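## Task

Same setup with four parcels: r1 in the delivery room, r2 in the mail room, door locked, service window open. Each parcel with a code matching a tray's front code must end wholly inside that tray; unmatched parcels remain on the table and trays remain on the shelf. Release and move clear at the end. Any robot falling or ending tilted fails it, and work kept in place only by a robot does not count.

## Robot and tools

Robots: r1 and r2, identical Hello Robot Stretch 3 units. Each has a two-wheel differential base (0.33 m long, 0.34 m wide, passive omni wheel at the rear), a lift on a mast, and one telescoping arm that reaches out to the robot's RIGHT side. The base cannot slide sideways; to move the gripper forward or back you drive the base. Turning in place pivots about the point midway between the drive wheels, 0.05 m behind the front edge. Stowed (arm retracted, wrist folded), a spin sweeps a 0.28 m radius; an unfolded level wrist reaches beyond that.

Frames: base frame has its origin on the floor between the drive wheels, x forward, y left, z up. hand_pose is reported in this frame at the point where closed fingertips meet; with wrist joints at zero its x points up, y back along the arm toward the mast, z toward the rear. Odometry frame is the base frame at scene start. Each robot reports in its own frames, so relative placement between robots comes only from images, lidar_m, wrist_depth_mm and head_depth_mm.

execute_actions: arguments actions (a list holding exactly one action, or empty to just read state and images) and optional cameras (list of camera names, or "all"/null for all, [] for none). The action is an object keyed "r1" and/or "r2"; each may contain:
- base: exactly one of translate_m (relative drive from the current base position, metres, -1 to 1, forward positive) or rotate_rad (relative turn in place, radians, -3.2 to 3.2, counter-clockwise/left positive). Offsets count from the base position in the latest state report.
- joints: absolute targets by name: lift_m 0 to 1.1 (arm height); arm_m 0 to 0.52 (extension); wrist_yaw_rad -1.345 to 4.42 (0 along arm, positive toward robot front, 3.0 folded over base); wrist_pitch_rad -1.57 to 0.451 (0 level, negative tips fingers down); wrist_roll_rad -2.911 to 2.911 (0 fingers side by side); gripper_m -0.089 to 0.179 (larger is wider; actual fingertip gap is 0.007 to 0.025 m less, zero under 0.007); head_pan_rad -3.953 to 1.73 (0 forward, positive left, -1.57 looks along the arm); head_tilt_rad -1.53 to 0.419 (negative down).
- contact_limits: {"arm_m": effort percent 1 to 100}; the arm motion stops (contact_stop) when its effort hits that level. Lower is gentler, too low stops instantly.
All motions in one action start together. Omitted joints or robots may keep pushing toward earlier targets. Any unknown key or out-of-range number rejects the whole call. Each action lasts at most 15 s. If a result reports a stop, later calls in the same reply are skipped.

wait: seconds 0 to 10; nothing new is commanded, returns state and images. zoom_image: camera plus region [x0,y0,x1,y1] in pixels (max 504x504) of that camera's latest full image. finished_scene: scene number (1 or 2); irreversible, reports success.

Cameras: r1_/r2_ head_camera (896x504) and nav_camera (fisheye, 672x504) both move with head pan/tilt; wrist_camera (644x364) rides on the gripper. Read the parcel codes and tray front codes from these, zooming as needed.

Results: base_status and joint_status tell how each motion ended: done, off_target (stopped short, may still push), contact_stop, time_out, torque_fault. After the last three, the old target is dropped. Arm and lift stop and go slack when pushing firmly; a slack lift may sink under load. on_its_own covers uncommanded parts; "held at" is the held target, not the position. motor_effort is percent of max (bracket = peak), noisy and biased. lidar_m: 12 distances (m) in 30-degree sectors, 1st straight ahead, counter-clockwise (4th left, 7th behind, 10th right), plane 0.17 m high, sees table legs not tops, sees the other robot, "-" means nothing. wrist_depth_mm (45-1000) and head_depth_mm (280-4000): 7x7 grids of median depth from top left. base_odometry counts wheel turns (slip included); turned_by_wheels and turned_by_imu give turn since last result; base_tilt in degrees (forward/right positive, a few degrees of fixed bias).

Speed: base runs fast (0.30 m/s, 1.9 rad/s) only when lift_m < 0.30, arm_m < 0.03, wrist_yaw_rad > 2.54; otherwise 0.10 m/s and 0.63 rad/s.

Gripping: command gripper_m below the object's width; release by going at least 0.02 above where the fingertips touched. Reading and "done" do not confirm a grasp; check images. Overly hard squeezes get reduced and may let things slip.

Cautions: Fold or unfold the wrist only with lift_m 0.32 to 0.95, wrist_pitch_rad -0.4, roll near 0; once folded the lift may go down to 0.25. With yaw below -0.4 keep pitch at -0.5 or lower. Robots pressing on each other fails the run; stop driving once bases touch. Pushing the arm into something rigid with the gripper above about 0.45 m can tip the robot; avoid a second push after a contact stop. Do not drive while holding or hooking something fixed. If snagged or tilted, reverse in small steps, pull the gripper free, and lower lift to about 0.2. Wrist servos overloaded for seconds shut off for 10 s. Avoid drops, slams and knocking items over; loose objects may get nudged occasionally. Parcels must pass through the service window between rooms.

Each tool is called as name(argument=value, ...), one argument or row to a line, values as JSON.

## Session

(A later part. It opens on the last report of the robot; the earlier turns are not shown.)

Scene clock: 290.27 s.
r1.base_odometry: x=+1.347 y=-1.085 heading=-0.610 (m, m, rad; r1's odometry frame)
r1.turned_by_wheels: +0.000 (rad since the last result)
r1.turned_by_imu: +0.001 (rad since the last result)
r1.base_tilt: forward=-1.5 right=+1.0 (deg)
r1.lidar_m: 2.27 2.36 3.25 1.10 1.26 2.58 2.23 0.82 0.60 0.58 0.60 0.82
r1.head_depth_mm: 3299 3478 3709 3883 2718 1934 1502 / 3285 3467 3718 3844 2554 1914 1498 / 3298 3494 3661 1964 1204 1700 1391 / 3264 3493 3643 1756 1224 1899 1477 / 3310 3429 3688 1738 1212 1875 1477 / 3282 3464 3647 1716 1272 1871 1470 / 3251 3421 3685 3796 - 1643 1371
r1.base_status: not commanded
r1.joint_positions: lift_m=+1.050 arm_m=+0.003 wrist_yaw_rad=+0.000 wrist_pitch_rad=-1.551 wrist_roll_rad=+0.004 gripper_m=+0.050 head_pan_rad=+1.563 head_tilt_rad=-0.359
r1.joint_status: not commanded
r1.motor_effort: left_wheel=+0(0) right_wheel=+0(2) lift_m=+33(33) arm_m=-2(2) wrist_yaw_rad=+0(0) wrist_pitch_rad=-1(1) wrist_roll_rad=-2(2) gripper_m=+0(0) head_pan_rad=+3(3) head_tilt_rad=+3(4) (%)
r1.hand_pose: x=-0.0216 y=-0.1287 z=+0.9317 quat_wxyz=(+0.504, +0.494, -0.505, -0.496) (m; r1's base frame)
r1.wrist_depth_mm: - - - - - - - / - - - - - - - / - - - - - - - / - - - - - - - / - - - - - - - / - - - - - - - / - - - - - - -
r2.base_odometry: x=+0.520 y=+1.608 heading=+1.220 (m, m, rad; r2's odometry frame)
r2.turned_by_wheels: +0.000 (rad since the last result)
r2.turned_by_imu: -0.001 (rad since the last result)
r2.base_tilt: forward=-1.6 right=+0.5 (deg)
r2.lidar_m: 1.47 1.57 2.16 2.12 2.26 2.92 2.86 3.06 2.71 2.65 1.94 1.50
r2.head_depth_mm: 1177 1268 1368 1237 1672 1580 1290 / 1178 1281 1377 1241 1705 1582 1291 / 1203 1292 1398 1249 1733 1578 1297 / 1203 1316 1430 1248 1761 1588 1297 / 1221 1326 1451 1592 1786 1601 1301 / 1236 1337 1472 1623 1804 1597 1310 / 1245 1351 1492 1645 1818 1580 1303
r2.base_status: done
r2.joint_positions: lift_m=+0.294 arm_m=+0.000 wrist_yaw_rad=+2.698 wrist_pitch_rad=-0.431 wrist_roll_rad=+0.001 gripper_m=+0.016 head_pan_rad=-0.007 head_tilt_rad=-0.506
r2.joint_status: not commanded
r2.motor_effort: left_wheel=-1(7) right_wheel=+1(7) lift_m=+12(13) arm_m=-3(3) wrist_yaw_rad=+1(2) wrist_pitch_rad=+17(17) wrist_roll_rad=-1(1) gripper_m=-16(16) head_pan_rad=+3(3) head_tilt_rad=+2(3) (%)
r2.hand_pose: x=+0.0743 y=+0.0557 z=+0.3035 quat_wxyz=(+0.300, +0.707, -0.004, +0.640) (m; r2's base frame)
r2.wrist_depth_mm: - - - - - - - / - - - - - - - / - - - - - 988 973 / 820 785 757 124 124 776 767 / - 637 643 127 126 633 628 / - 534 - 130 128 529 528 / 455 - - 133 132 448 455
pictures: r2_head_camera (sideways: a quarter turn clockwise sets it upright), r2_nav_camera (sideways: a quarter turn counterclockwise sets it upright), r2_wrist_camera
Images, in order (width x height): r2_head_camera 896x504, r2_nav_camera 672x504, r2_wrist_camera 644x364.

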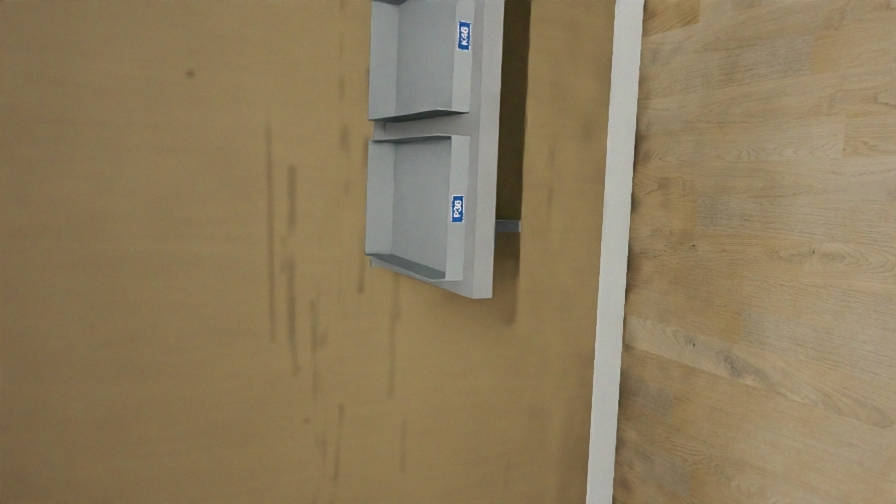

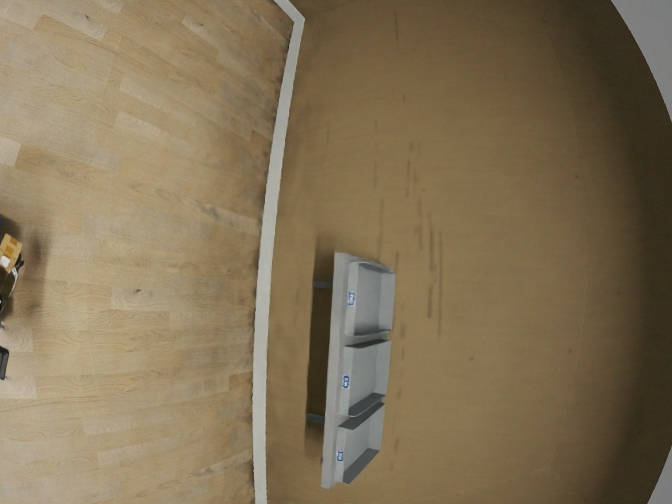

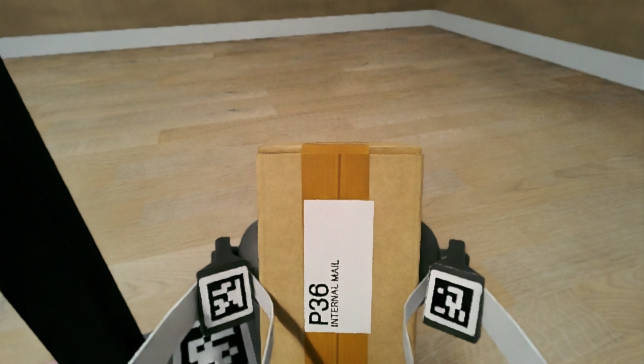

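execute_actions(
  actions=[
    {"r2": {"base": {"translate_m": 0.652}, "joints": {"lift_m": 1.005, "wrist_yaw_rad": 0.0, "head_tilt_rad": -0.9}}},
  ],
  cameras=["r2_head_camera", "r2_nav_camera", "r2_wrist_camera"],
)

Scene clock: 304.53 s.
r1.base_odometry: x=+1.347 y=-1.085 heading=-0.610 (m, m, rad; r1's odometry frame)
r1.turned_by_wheels: +0.000 (rad since the last result)
r1.turned_by_imu: +0.001 (rad since the last result)
r1.base_tilt: forward=-1.6 right=+1.2 (deg)
r1.lidar_m: 2.27 2.36 3.25 1.09 1.26 2.58 2.23 0.82 0.60 0.58 0.60 0.82
r1.head_depth_mm: 3277 3426 3665 3830 2696 1930 1505 / 3253 3448 3706 3842 2542 1929 1493 / 3266 3483 3718 1953 1203 1707 1394 / 3282 3473 3701 1751 1223 1897 1483 / 3284 3492 3666 1733 1210 1887 1478 / 3285 3459 3686 1706 1269 1865 1468 / 3259 3470 3698 3777 - 1652 1372
r1.base_status: not commanded
r1.joint_positions: lift_m=+1.050 arm_m=+0.003 wrist_yaw_rad=+0.000 wrist_pitch_rad=-1.551 wrist_roll_rad=+0.004 gripper_m=+0.050 head_pan_rad=+1.563 head_tilt_rad=-0.359
r1.joint_status: not commanded
r1.motor_effort: left_wheel=+0(0) right_wheel=-1(0) lift_m=+33(33) arm_m=-2(2) wrist_yaw_rad=+0(0) wrist_pitch_rad=-1(1) wrist_roll_rad=-2(2) gripper_m=+0(0) head_pan_rad=+4(4) head_tilt_rad=+4(4) (%)
r1.hand_pose: x=-0.0216 y=-0.1287 z=+0.9317 quat_wxyz=(+0.504, +0.494, -0.505, -0.496) (m; r1's base frame)
r1.wrist_depth_mm: - - - - - - - / - - - - - - - / - - - - - - - / - - - - - - - / - - - - - - - / - - - - - - - / - - - - - - -
r2.base_odometry: x=+0.743 y=+2.220 heading=+1.220 (m, m, rad; r2's odometry frame)
r2.turned_by_wheels: +0.000 (rad since the last result)
r2.turned_by_imu: -0.001 (rad since the last result)
r2.base_tilt: forward=-1.6 right=+0.5 (deg)
r2.lidar_m: 0.82 0.87 1.27 2.07 2.20 3.20 3.53 3.59 2.77 2.45 1.08 0.83
r2.head_depth_mm: 667 768 780 649 600 1248 1099 / 675 777 803 680 602 1242 1101 / 682 788 806 685 607 1244 1106 / 688 796 806 685 612 1251 1107 / 695 806 932 727 1347 1262 1107 / 703 816 973 1200 1404 1247 1107 / 708 822 983 1216 1431 1256 1112
r2.base_status: done
r2.joint_positions: lift_m=+1.004 arm_m=+0.000 wrist_yaw_rad=+0.002 wrist_pitch_rad=-0.431 wrist_roll_rad=+0.001 gripper_m=+0.016 head_pan_rad=-0.007 head_tilt_rad=-0.889
r2.joint_status: all done
r2.motor_effort: left_wheel=-1(8) right_wheel=+1(7) lift_m=+53(56) arm_m=-3(3) wrist_yaw_rad=-1(3) wrist_pitch_rad=+17(17) wrist_roll_rad=-1(1) gripper_m=-15(16) head_pan_rad=+3(3) head_tilt_rad=-7(33) (%)
r2.hand_pose: x=-0.0210 y=-0.3681 z=+1.0139 quat_wxyz=(+0.691, +0.152, -0.691, -0.151) (m; r2's base frame)
r2.wrist_depth_mm: 906 - - - - - - / 923 - - - - - - / 939 - - - - - - / 666 663 - 124 124 - - / 561 585 - 127 126 - - / 457 - - 130 129 - - / 432 - - 133 132 - -
pictures: r2_head_camera (sideways: a quarter turn clockwise sets it upright), r2_nav_camera (sideways: a quarter turn counterclockwise sets it upright), r2_wrist_camera
Images, in order (width x height): r2_head_camera 896x504, r2_nav_camera 672x504, r2_wrist_camera 644x364.

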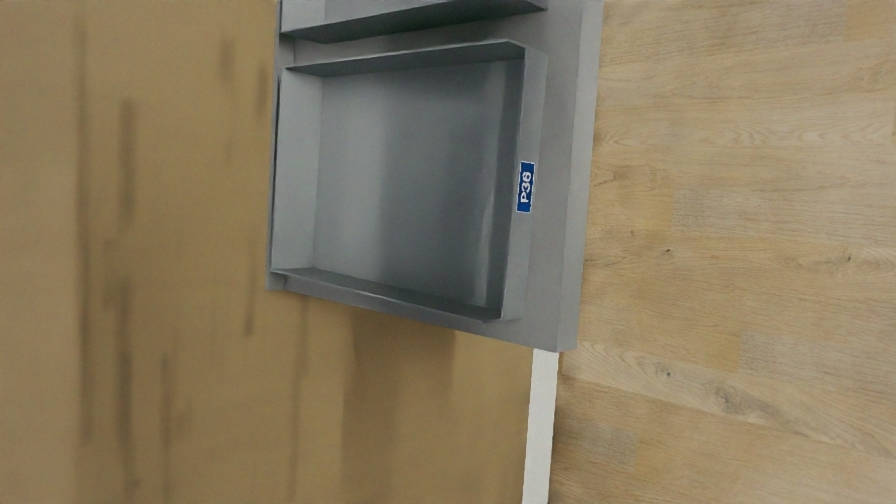

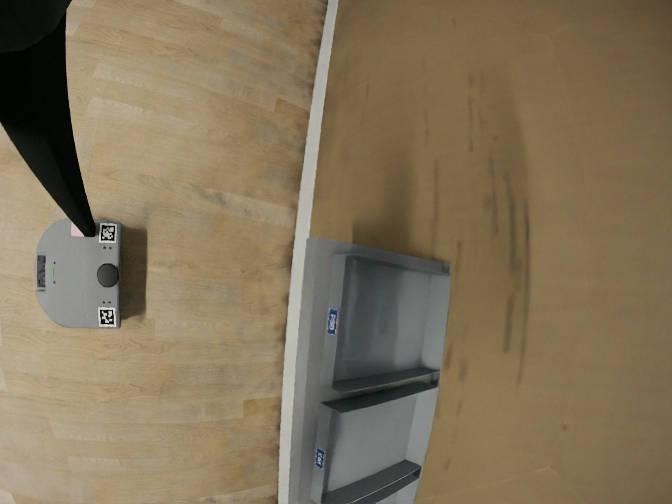

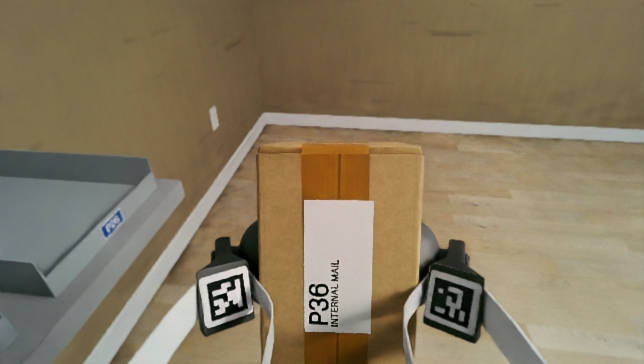

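execute_actions(
  actions=[
    {"r2": {"base": {"rotate_rad": 1.5}, "joints": {"arm_m": 0.43, "wrist_pitch_rad": -1.57, "head_pan_rad": -1.4, "head_tilt_rad": -0.8}}},
  ],
  cameras=["r2_head_camera", "r2_nav_camera", "r2_wrist_camera"],
)

Scene clock: 316.53 s.
r1.base_odometry: x=+1.347 y=-1.085 heading=-0.610 (m, m, rad; r1's odometry frame)
r1.turned_by_wheels: +0.000 (rad since the last result)
r1.turned_by_imu: +0.001 (rad since the last result)
r1.base_tilt: forward=-1.5 right=+0.9 (deg)
r1.lidar_m: 2.27 2.36 3.26 1.09 1.26 2.58 2.23 0.82 0.60 0.58 0.60 0.83
r1.head_depth_mm: 3278 3496 3715 3913 2681 1935 1500 / 3258 3520 3669 3837 2530 1916 1499 / 3292 3475 3698 1954 1205 1704 1390 / 3257 3477 3761 1752 1227 1911 1483 / 3275 3429 3667 1744 1214 1880 1475 / 3268 3418 3719 1721 1272 1869 1464 / 3273 3411 3683 3826 - 1647 1375
r1.base_status: not commanded
r1.joint_positions: lift_m=+1.050 arm_m=+0.003 wrist_yaw_rad=+0.000 wrist_pitch_rad=-1.551 wrist_roll_rad=+0.004 gripper_m=+0.050 head_pan_rad=+1.563 head_tilt_rad=-0.359
r1.joint_status: not commanded
r1.motor_effort: left_wheel=+0(0) right_wheel=+0(2) lift_m=+33(33) arm_m=-3(2) wrist_yaw_rad=-1(0) wrist_pitch_rad=-1(2) wrist_roll_rad=-2(2) gripper_m=+0(0) head_pan_rad=+3(3) head_tilt_rad=+4(4) (%)
r1.hand_pose: x=-0.0216 y=-0.1287 z=+0.9317 quat_wxyz=(+0.504, +0.494, -0.505, -0.496) (m; r1's base frame)
r1.wrist_depth_mm: - - - - - - 992 / - - - - - - - / - - - - - - - / - - - - - - - / - - - - - - - / - - - - - - - / - - - - - - -
r2.base_odometry: x=+0.743 y=+2.220 heading=+2.720 (m, m, rad; r2's odometry frame)
r2.turned_by_wheels: +1.500 (rad since the last result)
r2.turned_by_imu: +1.478 (rad since the last result)
r2.base_tilt: forward=-1.6 right=+0.5 (deg)
r2.lidar_m: 2.07 2.15 2.96 3.51 3.67 2.80 2.71 1.15 0.85 0.82 0.85 1.18
r2.head_depth_mm: - 742 810 739 616 1223 1121 / 657 739 836 702 617 1260 1124 / 675 762 842 747 605 1286 1122 / 688 781 908 826 616 1305 1137 / 703 805 940 1129 1391 1304 1136 / 719 825 968 1172 1422 1304 1131 / 738 851 999 1214 1458 1306 1139
r2.base_status: done
r2.joint_positions: lift_m=+1.004 arm_m=+0.430 wrist_yaw_rad=+0.000 wrist_pitch_rad=-1.562 wrist_roll_rad=+0.001 gripper_m=+0.016 head_pan_rad=-1.393 head_tilt_rad=-0.803
r2.joint_status: all done
r2.motor_effort: left_wheel=-1(5) right_wheel=+1(5) lift_m=+53(53) arm_m=+4(5) wrist_yaw_rad=+0(1) wrist_pitch_rad=-4(16) wrist_roll_rad=-1(1) gripper_m=-16(16) head_pan_rad=-3(44) head_tilt_rad=+1(12) (%)
r2.hand_pose: x=-0.0216 y=-0.5525 z=+0.8864 quat_wxyz=(+0.502, +0.498, -0.502, -0.499) (m; r2's base frame)
r2.wrist_depth_mm: 762 614 263 260 258 254 223 / - - 270 268 261 260 221 / - - 274 271 268 264 220 / - - 282 124 124 271 228 / - - 287 127 126 274 236 / - - 286 130 128 251 258 / - - 305 133 132 284 256
pictures: r2_head_camera (sideways: a quarter turn clockwise sets it upright), r2_nav_camera (sideways: a quarter turn counterclockwise sets it upright), r2_wrist_camera
Images, in order (width x height): r2_head_camera 896x504, r2_nav_camera 672x504, r2_wrist_camera 644x364.

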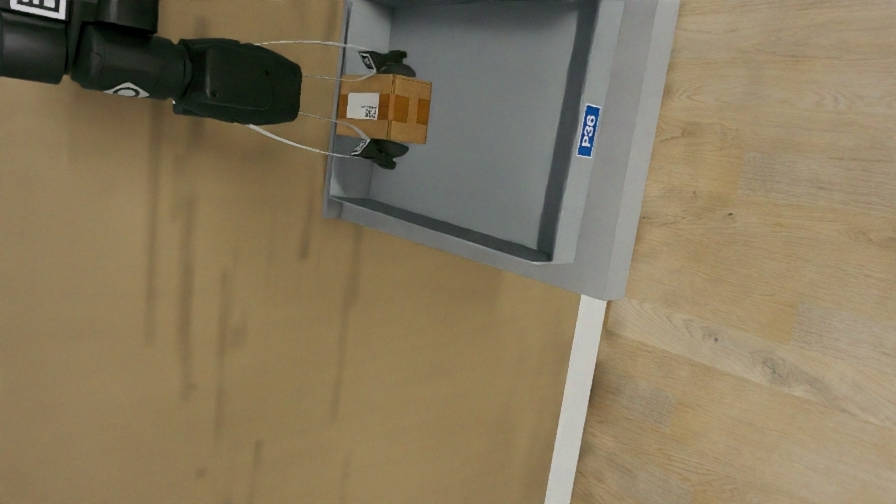

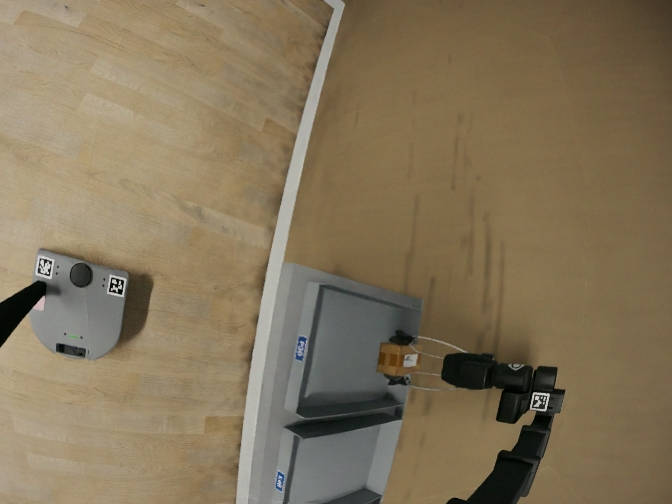

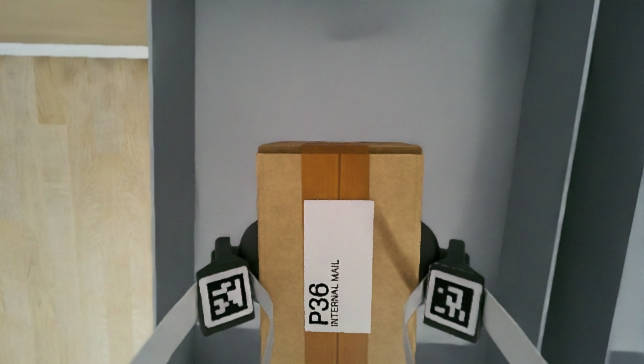

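execute_actions(
  actions=[
    {"r2": {"joints": {"lift_m": 0.905}}},
  ],
  cameras=["r2_head_camera", "r2_wrist_camera"],
)

Scene clock: 323.77 s.
r1.base_odometry: x=+1.347 y=-1.085 heading=-0.610 (m, m, rad; r1's odometry frame)
r1.turned_by_wheels: +0.000 (rad since the last result)
r1.turned_by_imu: +0.001 (rad since the last result)
r1.base_tilt: forward=-1.5 right=+0.9 (deg)
r1.lidar_m: 2.27 2.36 3.25 1.09 1.27 2.58 2.23 0.82 0.60 0.58 0.60 0.82
r1.head_depth_mm: 3269 3492 3725 3810 2696 1935 1500 / 3299 3508 3697 3833 2540 1924 1483 / 3284 3441 3653 1960 1206 1712 1393 / 3279 3454 3673 1763 1227 1903 1479 / 3285 3482 3655 1745 1212 1872 1471 / 3264 3459 3693 1719 1274 1867 1464 / 3265 3390 3637 3833 - 1642 1375
r1.base_status: not commanded
r1.joint_positions: lift_m=+1.050 arm_m=+0.003 wrist_yaw_rad=+0.000 wrist_pitch_rad=-1.551 wrist_roll_rad=+0.004 gripper_m=+0.050 head_pan_rad=+1.563 head_tilt_rad=-0.359
r1.joint_status: not commanded
r1.motor_effort: left_wheel=+0(0) right_wheel=+0(2) lift_m=+33(33) arm_m=-2(2) wrist_yaw_rad=+0(0) wrist_pitch_rad=-1(2) wrist_roll_rad=-2(2) gripper_m=+0(0) head_pan_rad=+4(3) head_tilt_rad=+4(4) (%)
r1.hand_pose: x=-0.0216 y=-0.1287 z=+0.9317 quat_wxyz=(+0.504, +0.494, -0.505, -0.496) (m; r1's base frame)
r1.wrist_depth_mm: - - - - - - - / - - - - - - - / - - - - - - - / - - - - - - - / - - - - - - - / - - - - - - - / - - - - - - -
r2.base_odometry: x=+0.743 y=+2.220 heading=+2.720 (m, m, rad; r2's odometry frame)
r2.turned_by_wheels: +0.000 (rad since the last result)
r2.turned_by_imu: +0.000 (rad since the last result)
r2.base_tilt: forward=-1.6 right=+0.5 (deg)
r2.lidar_m: 2.07 2.16 2.96 3.53 3.68 2.80 2.71 1.14 0.85 0.82 0.85 1.18
r2.head_depth_mm: 643 - 817 741 613 1232 1130 / 662 741 - 686 615 1270 1122 / 674 763 848 745 606 1294 1129 / 687 784 905 825 617 1301 1130 / 701 804 939 1134 1386 1300 1130 / 719 827 971 1172 1431 1301 1131 / 735 848 1001 1219 1444 1304 1134
r2.base_status: not commanded
r2.joint_positions: lift_m=+0.906 arm_m=+0.430 wrist_yaw_rad=+0.000 wrist_pitch_rad=-1.563 wrist_roll_rad=+0.001 gripper_m=+0.016 head_pan_rad=-1.393 head_tilt_rad=-0.803
r2.joint_status: all done
r2.motor_effort: left_wheel=-1(1) right_wheel=+1(1) lift_m=+13(50) arm_m=+4(4) wrist_yaw_rad=+0(0) wrist_pitch_rad=-3(4) wrist_roll_rad=+0(0) gripper_m=-16(16) head_pan_rad=-3(3) head_tilt_rad=+1(2) (%)
r2.hand_pose: x=-0.0216 y=-0.5524 z=+0.7881 quat_wxyz=(+0.502, +0.498, -0.502, -0.499) (m; r2's base frame)
r2.wrist_depth_mm: 141 169 168 166 165 163 161 / 143 173 171 170 168 166 164 / 145 177 176 173 171 169 167 / 147 181 180 124 124 173 171 / 148 185 184 127 126 178 175 / 153 190 188 130 128 181 177 / 156 194 195 133 132 187 175
pictures: r2_head_camera (sideways: a quarter turn clockwise sets it upright), r2_wrist_camera
Images, in order (width x height): r2_head_camera 896x504, r2_wrist_camera 644x364.

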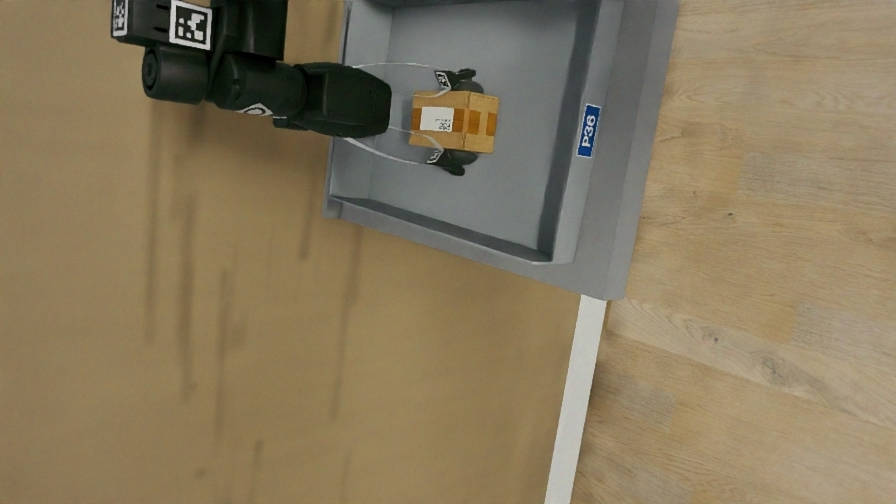

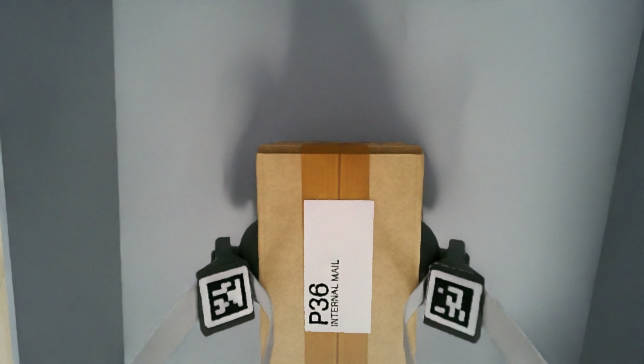

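Depth 180/173, so the parcel is about 3 mm above the tray floor. I'll lower it and release.

execute_actions(
  actions=[
    {"r2": {"joints": {"lift_m": 0.902, "gripper_m": 0.105}}},
  ],
  cameras=["r2_head_camera", "r2_wrist_camera"],
)

Scene clock: 334.73 s.
r1.base_odometry: x=+1.347 y=-1.085 heading=-0.610 (m, m, rad; r1's odometry frame)
r1.turned_by_wheels: +0.000 (rad since the last result)
r1.turned_by_imu: +0.001 (rad since the last result)
r1.base_tilt: forward=-1.6 right=+1.0 (deg)
r1.lidar_m: 2.26 2.36 3.26 1.10 1.26 2.58 2.24 0.81 0.60 0.58 0.60 0.83
r1.head_depth_mm: 3257 3452 3679 3877 2715 1938 1501 / 3307 3475 3710 3835 2562 1918 1495 / 3292 3465 3703 1953 1206 1714 1389 / 3243 3452 3685 1762 1222 1901 1479 / 3247 3462 3712 1739 1211 1888 1476 / 3262 3462 3675 1712 1270 1870 1466 / 3270 3444 3677 3835 - 1641 1379
r1.base_status: not commanded
r1.joint_positions: lift_m=+1.050 arm_m=+0.003 wrist_yaw_rad=+0.000 wrist_pitch_rad=-1.551 wrist_roll_rad=+0.004 gripper_m=+0.050 head_pan_rad=+1.563 head_tilt_rad=-0.359
r1.joint_status: not commanded
r1.motor_effort: left_wheel=+0(0) right_wheel=-1(2) lift_m=+33(33) arm_m=-2(2) wrist_yaw_rad=+0(0) wrist_pitch_rad=-1(2) wrist_roll_rad=-2(2) gripper_m=+0(0) head_pan_rad=+4(3) head_tilt_rad=+3(4) (%)
r1.hand_pose: x=-0.0216 y=-0.1287 z=+0.9317 quat_wxyz=(+0.504, +0.494, -0.505, -0.496) (m; r1's base frame)
r1.wrist_depth_mm: - - - - - - - / - - - - - - - / - - - - - - - / - - - - - - - / - - - - - - - / - - - - - - - / - - - - - - -
r2.base_odometry: x=+0.743 y=+2.220 heading=+2.720 (m, m, rad; r2's odometry frame)
r2.turned_by_wheels: +0.000 (rad since the last result)
r2.turned_by_imu: +0.000 (rad since the last result)
r2.base_tilt: forward=-1.6 right=+0.5 (deg)
r2.lidar_m: 2.07 2.16 2.96 3.52 3.68 2.81 2.72 1.14 0.85 0.82 0.85 1.18
r2.head_depth_mm: 641 - 817 742 611 1234 1122 / 661 743 - 688 615 1260 1124 / 674 765 847 745 605 1295 1129 / 691 783 903 825 615 1300 1134 / 704 805 940 1128 1377 1300 1135 / 718 829 970 1177 1426 1303 1141 / 736 848 998 1217 1457 1308 1134
r2.base_status: not commanded
r2.joint_positions: lift_m=+0.903 arm_m=+0.430 wrist_yaw_rad=+0.000 wrist_pitch_rad=-1.566 wrist_roll_rad=+0.001 gripper_m=+0.105 head_pan_rad=-1.393 head_tilt_rad=-0.803
r2.joint_status: all done
r2.motor_effort: left_wheel=-1(1) right_wheel=+1(1) lift_m=+12(16) arm_m=+4(4) wrist_yaw_rad=+0(0) wrist_pitch_rad=-2(3) wrist_roll_rad=+0(1) gripper_m=+0(81) head_pan_rad=-3(3) head_tilt_rad=+2(2) (%)
r2.hand_pose: x=-0.0216 y=-0.5517 z=+0.7852 quat_wxyz=(+0.501, +0.498, -0.501, -0.499) (m; r2's base frame)
r2.wrist_depth_mm: 141 166 165 163 162 160 158 / 143 171 169 167 165 163 161 / 145 174 173 169 169 167 165 / 147 178 176 124 123 171 168 / 149 182 180 126 126 174 172 / 150 185 184 129 129 - 175 / 152 193 190 133 133 185 167
pictures: r2_head_camera (sideways: a quarter turn clockwise sets it upright), r2_wrist_camera
Images, in order (width x height): r2_head_camera 896x504, r2_wrist_camera 644x364.

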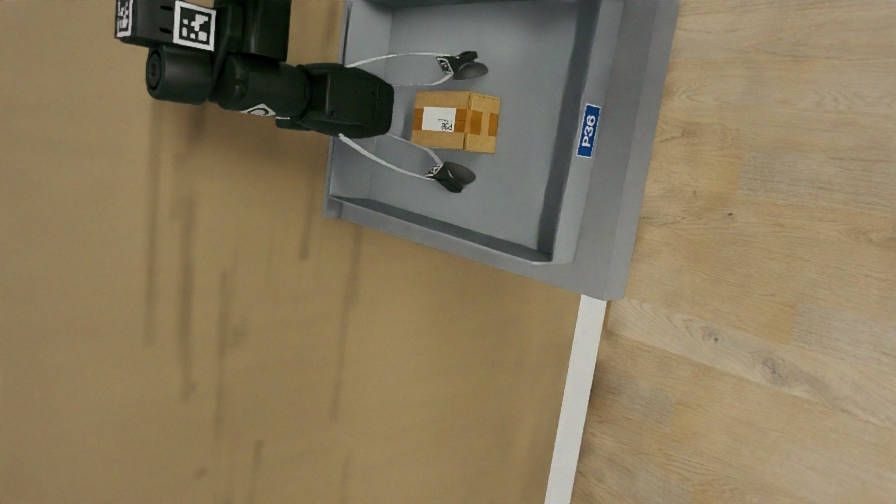

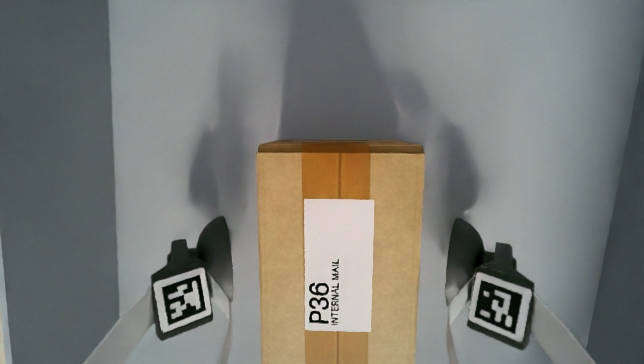

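execute_actions(
  actions=[
    {"r2": {"joints": {"lift_m": 1.0, "arm_m": 0.33}}},
  ],
  cameras=["r2_head_camera"],
)

execute_actions(
  actions=[
    {"r2": {"base": {"translate_m": 0.3}, "joints": {"arm_m": 0.0, "head_pan_rad": -2.2, "head_tilt_rad": -0.7}}},
  ],
)

Scene clock: 343.07 s.
r1.base_odometry: x=+1.347 y=-1.085 heading=-0.610 (m, m, rad; r1's odometry frame)
r1.turned_by_wheels: +0.000 (rad since the last result)
r1.turned_by_imu: +0.001 (rad since the last result)
r1.base_tilt: forward=-1.5 right=+0.9 (deg)
r1.lidar_m: 2.26 2.36 3.24 1.09 1.26 2.57 2.24 0.82 0.60 0.58 0.60 0.82
r1.head_depth_mm: 3312 3499 3691 3927 2672 1925 1504 / 3247 3484 3691 3843 2548 1923 1498 / 3296 3454 3724 1960 1205 1714 1393 / 3274 3495 3696 1755 1226 1900 1481 / 3261 3458 3667 1735 1211 1880 1477 / 3247 3456 3643 1700 1276 1874 1466 / 3288 3454 3671 3800 - 1635 1370
r1.base_status: not commanded
r1.joint_positions: lift_m=+1.050 arm_m=+0.003 wrist_yaw_rad=+0.000 wrist_pitch_rad=-1.551 wrist_roll_rad=+0.004 gripper_m=+0.050 head_pan_rad=+1.563 head_tilt_rad=-0.359
r1.joint_status: not commanded
r1.motor_effort: left_wheel=+0(0) right_wheel=-1(2) lift_m=+33(33) arm_m=-2(2) wrist_yaw_rad=+0(0) wrist_pitch_rad=-1(1) wrist_roll_rad=-2(2) gripper_m=+0(0) head_pan_rad=+3(4) head_tilt_rad=+4(4) (%)
r1.hand_pose: x=-0.0216 y=-0.1287 z=+0.9317 quat_wxyz=(+0.504, +0.494, -0.505, -0.496) (m; r1's base frame)
r1.wrist_depth_mm: - - - - - - - / - - - - - - - / - - - - - - - / - - - - - - - / - - - - - - - / - - - - - - - / - - - - - - -
r2.base_odometry: x=+0.743 y=+2.220 heading=+2.720 (m, m, rad; r2's odometry frame)
r2.turned_by_wheels: +0.000 (rad since the last result)
r2.turned_by_imu: +0.000 (rad since the last result)
r2.base_tilt: forward=-1.6 right=+0.5 (deg)
r2.lidar_m: 2.07 2.16 2.96 3.52 3.67 2.79 2.71 1.15 0.85 0.82 0.85 1.18
r2.head_depth_mm: 623 - 801 744 614 1241 1126 / 659 742 830 692 616 1259 1127 / 676 765 848 746 604 1299 1134 / 688 786 902 822 616 1295 1128 / 705 803 944 1131 1393 1298 1131 / 718 824 968 1169 1418 1301 1136 / 736 847 1002 1214 1446 1306 1144
r2.base_status: not commanded
r2.joint_positions: lift_m=+0.999 arm_m=+0.330 wrist_yaw_rad=+0.000 wrist_pitch_rad=-1.566 wrist_roll_rad=+0.001 gripper_m=+0.105 head_pan_rad=-1.393 head_tilt_rad=-0.803
r2.joint_status: all done
r2.motor_effort: left_wheel=-1(1) right_wheel=+1(1) lift_m=+52(53) arm_m=-3(0) wrist_yaw_rad=+0(0) wrist_pitch_rad=-2(2) wrist_roll_rad=-1(0) gripper_m=+0(0) head_pan_rad=-3(3) head_tilt_rad=+1(1) (%)
r2.hand_pose: x=-0.0216 y=-0.4526 z=+0.8815 quat_wxyz=(+0.501, +0.498, -0.501, -0.499) (m; r2's base frame)
r2.wrist_depth_mm: - 245 259 208 251 250 217 / - 251 264 212 257 256 215 / - - 271 268 266 261 215 / - - 277 274 270 264 224 / - - 284 282 277 249 232 / - - 289 285 282 - 242 / - - - - - - -
pictures: r2_head_camera (sideways: a quarter turn clockwise sets it upright)
Images, in order (width x height): r2_head_camera 896x504.

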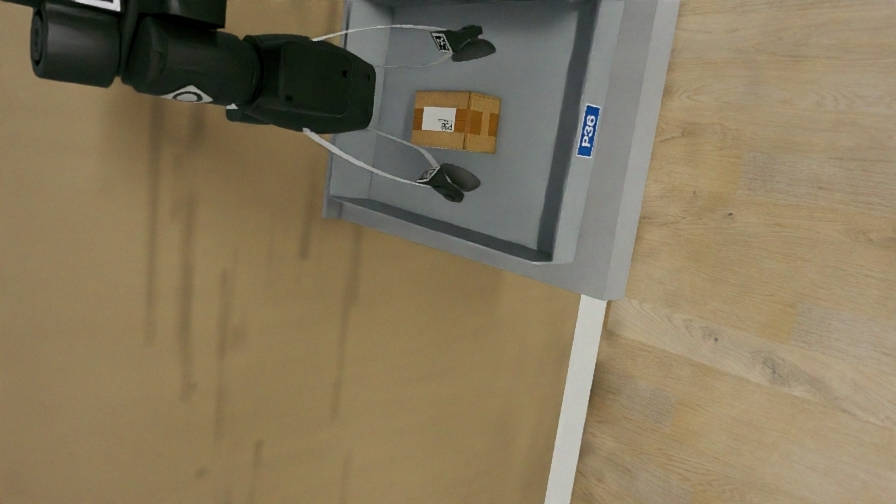

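Scene clock: 347.00 s.
r1.base_odometry: x=+1.347 y=-1.085 heading=-0.610 (m, m, rad; r1's odometry frame)
r1.turned_by_wheels: +0.000 (rad since the last result)
r1.turned_by_imu: +0.001 (rad since the last result)
r1.base_tilt: forward=-1.6 right=+0.9 (deg)
r1.lidar_m: 2.27 2.36 3.22 1.09 1.26 2.59 2.23 0.82 0.60 0.58 0.60 0.83
r1.head_depth_mm: 3306 3455 3689 3832 2671 1926 1515 / 3286 3518 3667 3850 2531 1925 1497 / 3295 3499 3718 1955 1206 1697 1397 / 3283 3451 3677 1756 1220 1911 1487 / 3270 3471 3623 1738 1211 1895 1473 / 3296 3456 3734 1714 1271 1860 1460 / 3242 3434 3690 3776 - 1636 1375
r1.base_status: not commanded
r1.joint_positions: lift_m=+1.050 arm_m=+0.003 wrist_yaw_rad=+0.000 wrist_pitch_rad=-1.551 wrist_roll_rad=+0.004 gripper_m=+0.050 head_pan_rad=+1.563 head_tilt_rad=-0.359
r1.joint_status: not commanded
r1.motor_effort: left_wheel=+0(0) right_wheel=-1(1) lift_m=+33(33) arm_m=-2(2) wrist_yaw_rad=+0(0) wrist_pitch_rad=-1(1) wrist_roll_rad=-2(2) gripper_m=+0(0) head_pan_rad=+4(4) head_tilt_rad=+3(4) (%)
r1.hand_pose: x=-0.0216 y=-0.1287 z=+0.9317 quat_wxyz=(+0.504, +0.494, -0.505, -0.496) (m; r1's base frame)
r1.wrist_depth_mm: - - - - - - 981 / - - - - - - - / - - - - - - - / - - - - - - - / - - - - - - - / - - - - - - - / - - - - - - -
r2.base_odometry: x=+0.470 y=+2.343 heading=+2.720 (m, m, rad; r2's odometry frame)
r2.turned_by_wheels: +0.000 (rad since the last result)
r2.turned_by_imu: -0.001 (rad since the last result)
r2.base_tilt: forward=-1.7 right=+0.5 (deg)
r2.lidar_m: 1.77 1.85 2.52 3.52 3.67 3.14 3.03 1.15 0.85 0.82 0.86 1.19
r2.head_depth_mm: 997 1145 1153 - - - 1166 / 922 1050 1137 - - 1300 1164 / 860 967 1059 - - - 1171 / 800 898 971 - - - 1143 / 756 841 916 - - - - / 710 785 845 - - - - / 675 741 797 - - - -
r2.base_status: done
r2.joint_positions: lift_m=+0.999 arm_m=+0.000 wrist_yaw_rad=+0.000 wrist_pitch_rad=-1.566 wrist_roll_rad=+0.001 gripper_m=+0.105 head_pan_rad=-2.193 head_tilt_rad=-0.704
r2.joint_status: all done
r2.motor_effort: left_wheel=-1(3) right_wheel=+1(6) lift_m=+52(53) arm_m=-4(2) wrist_yaw_rad=+0(0) wrist_pitch_rad=-2(2) wrist_roll_rad=-1(1) gripper_m=+0(0) head_pan_rad=-3(41) head_tilt_rad=+2(13) (%)
r2.hand_pose: x=-0.0216 y=-0.1226 z=+0.8815 quat_wxyz=(+0.501, +0.498, -0.501, -0.499) (m; r2's base frame)
r2.wrist_depth_mm: - - - 996 - 975 979 / - - - - - - - / - - - - - - - / - - - - - - - / - - - - - - - / - - - - - - - / - - - - - - -
pictures: r1_head_camera (sideways: a quarter turn clockwise sets it upright), r1_nav_camera (sideways: a quarter turn counterclockwise sets it upright), r1_wrist_camera, r2_head_camera (sideways: a quarter turn clockwise sets it upright), r2_nav_camera (sideways: a quarter turn counterclockwise sets it upright), r2_wrist_camera
Images, in order (width x height): r1_head_camera 896x504, r1_nav_camera 672x504, r1_wrist_camera 644x364, r2_head_camera 896x504, r2_nav_camera 672x504, r2_wrist_camera 644x364.

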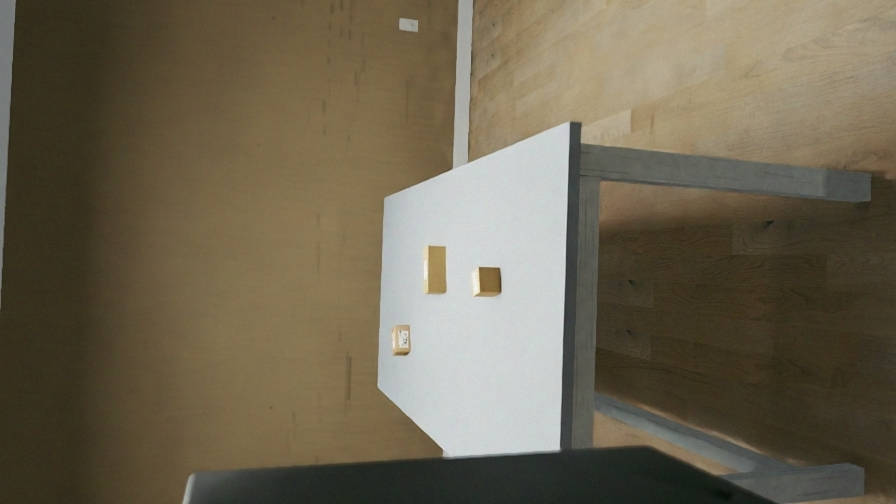

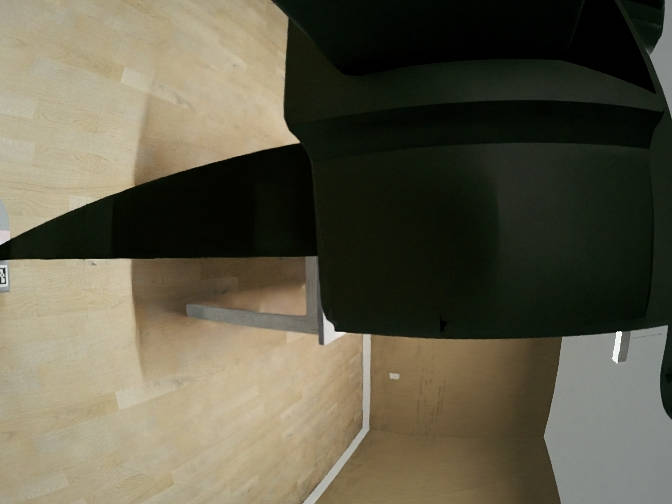

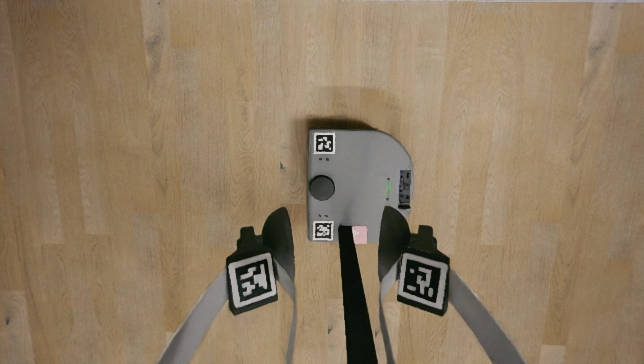

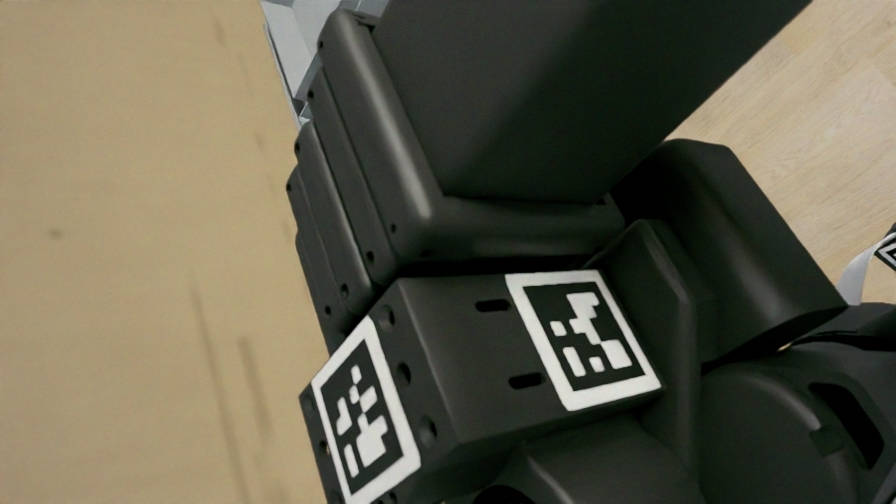

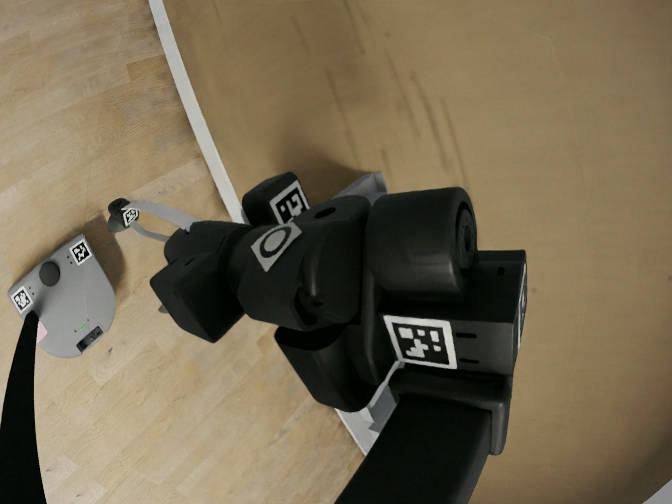

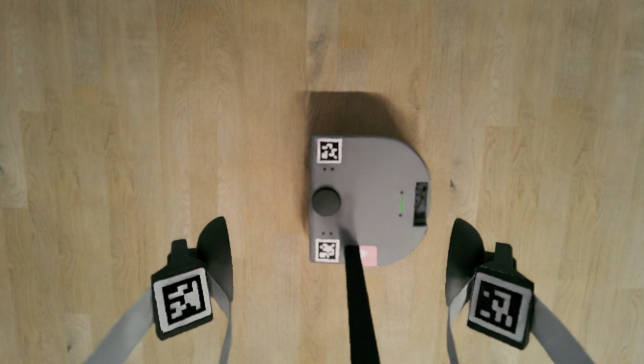

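finished_scene(
  scene=2,
)

The scene is finished: the task was done.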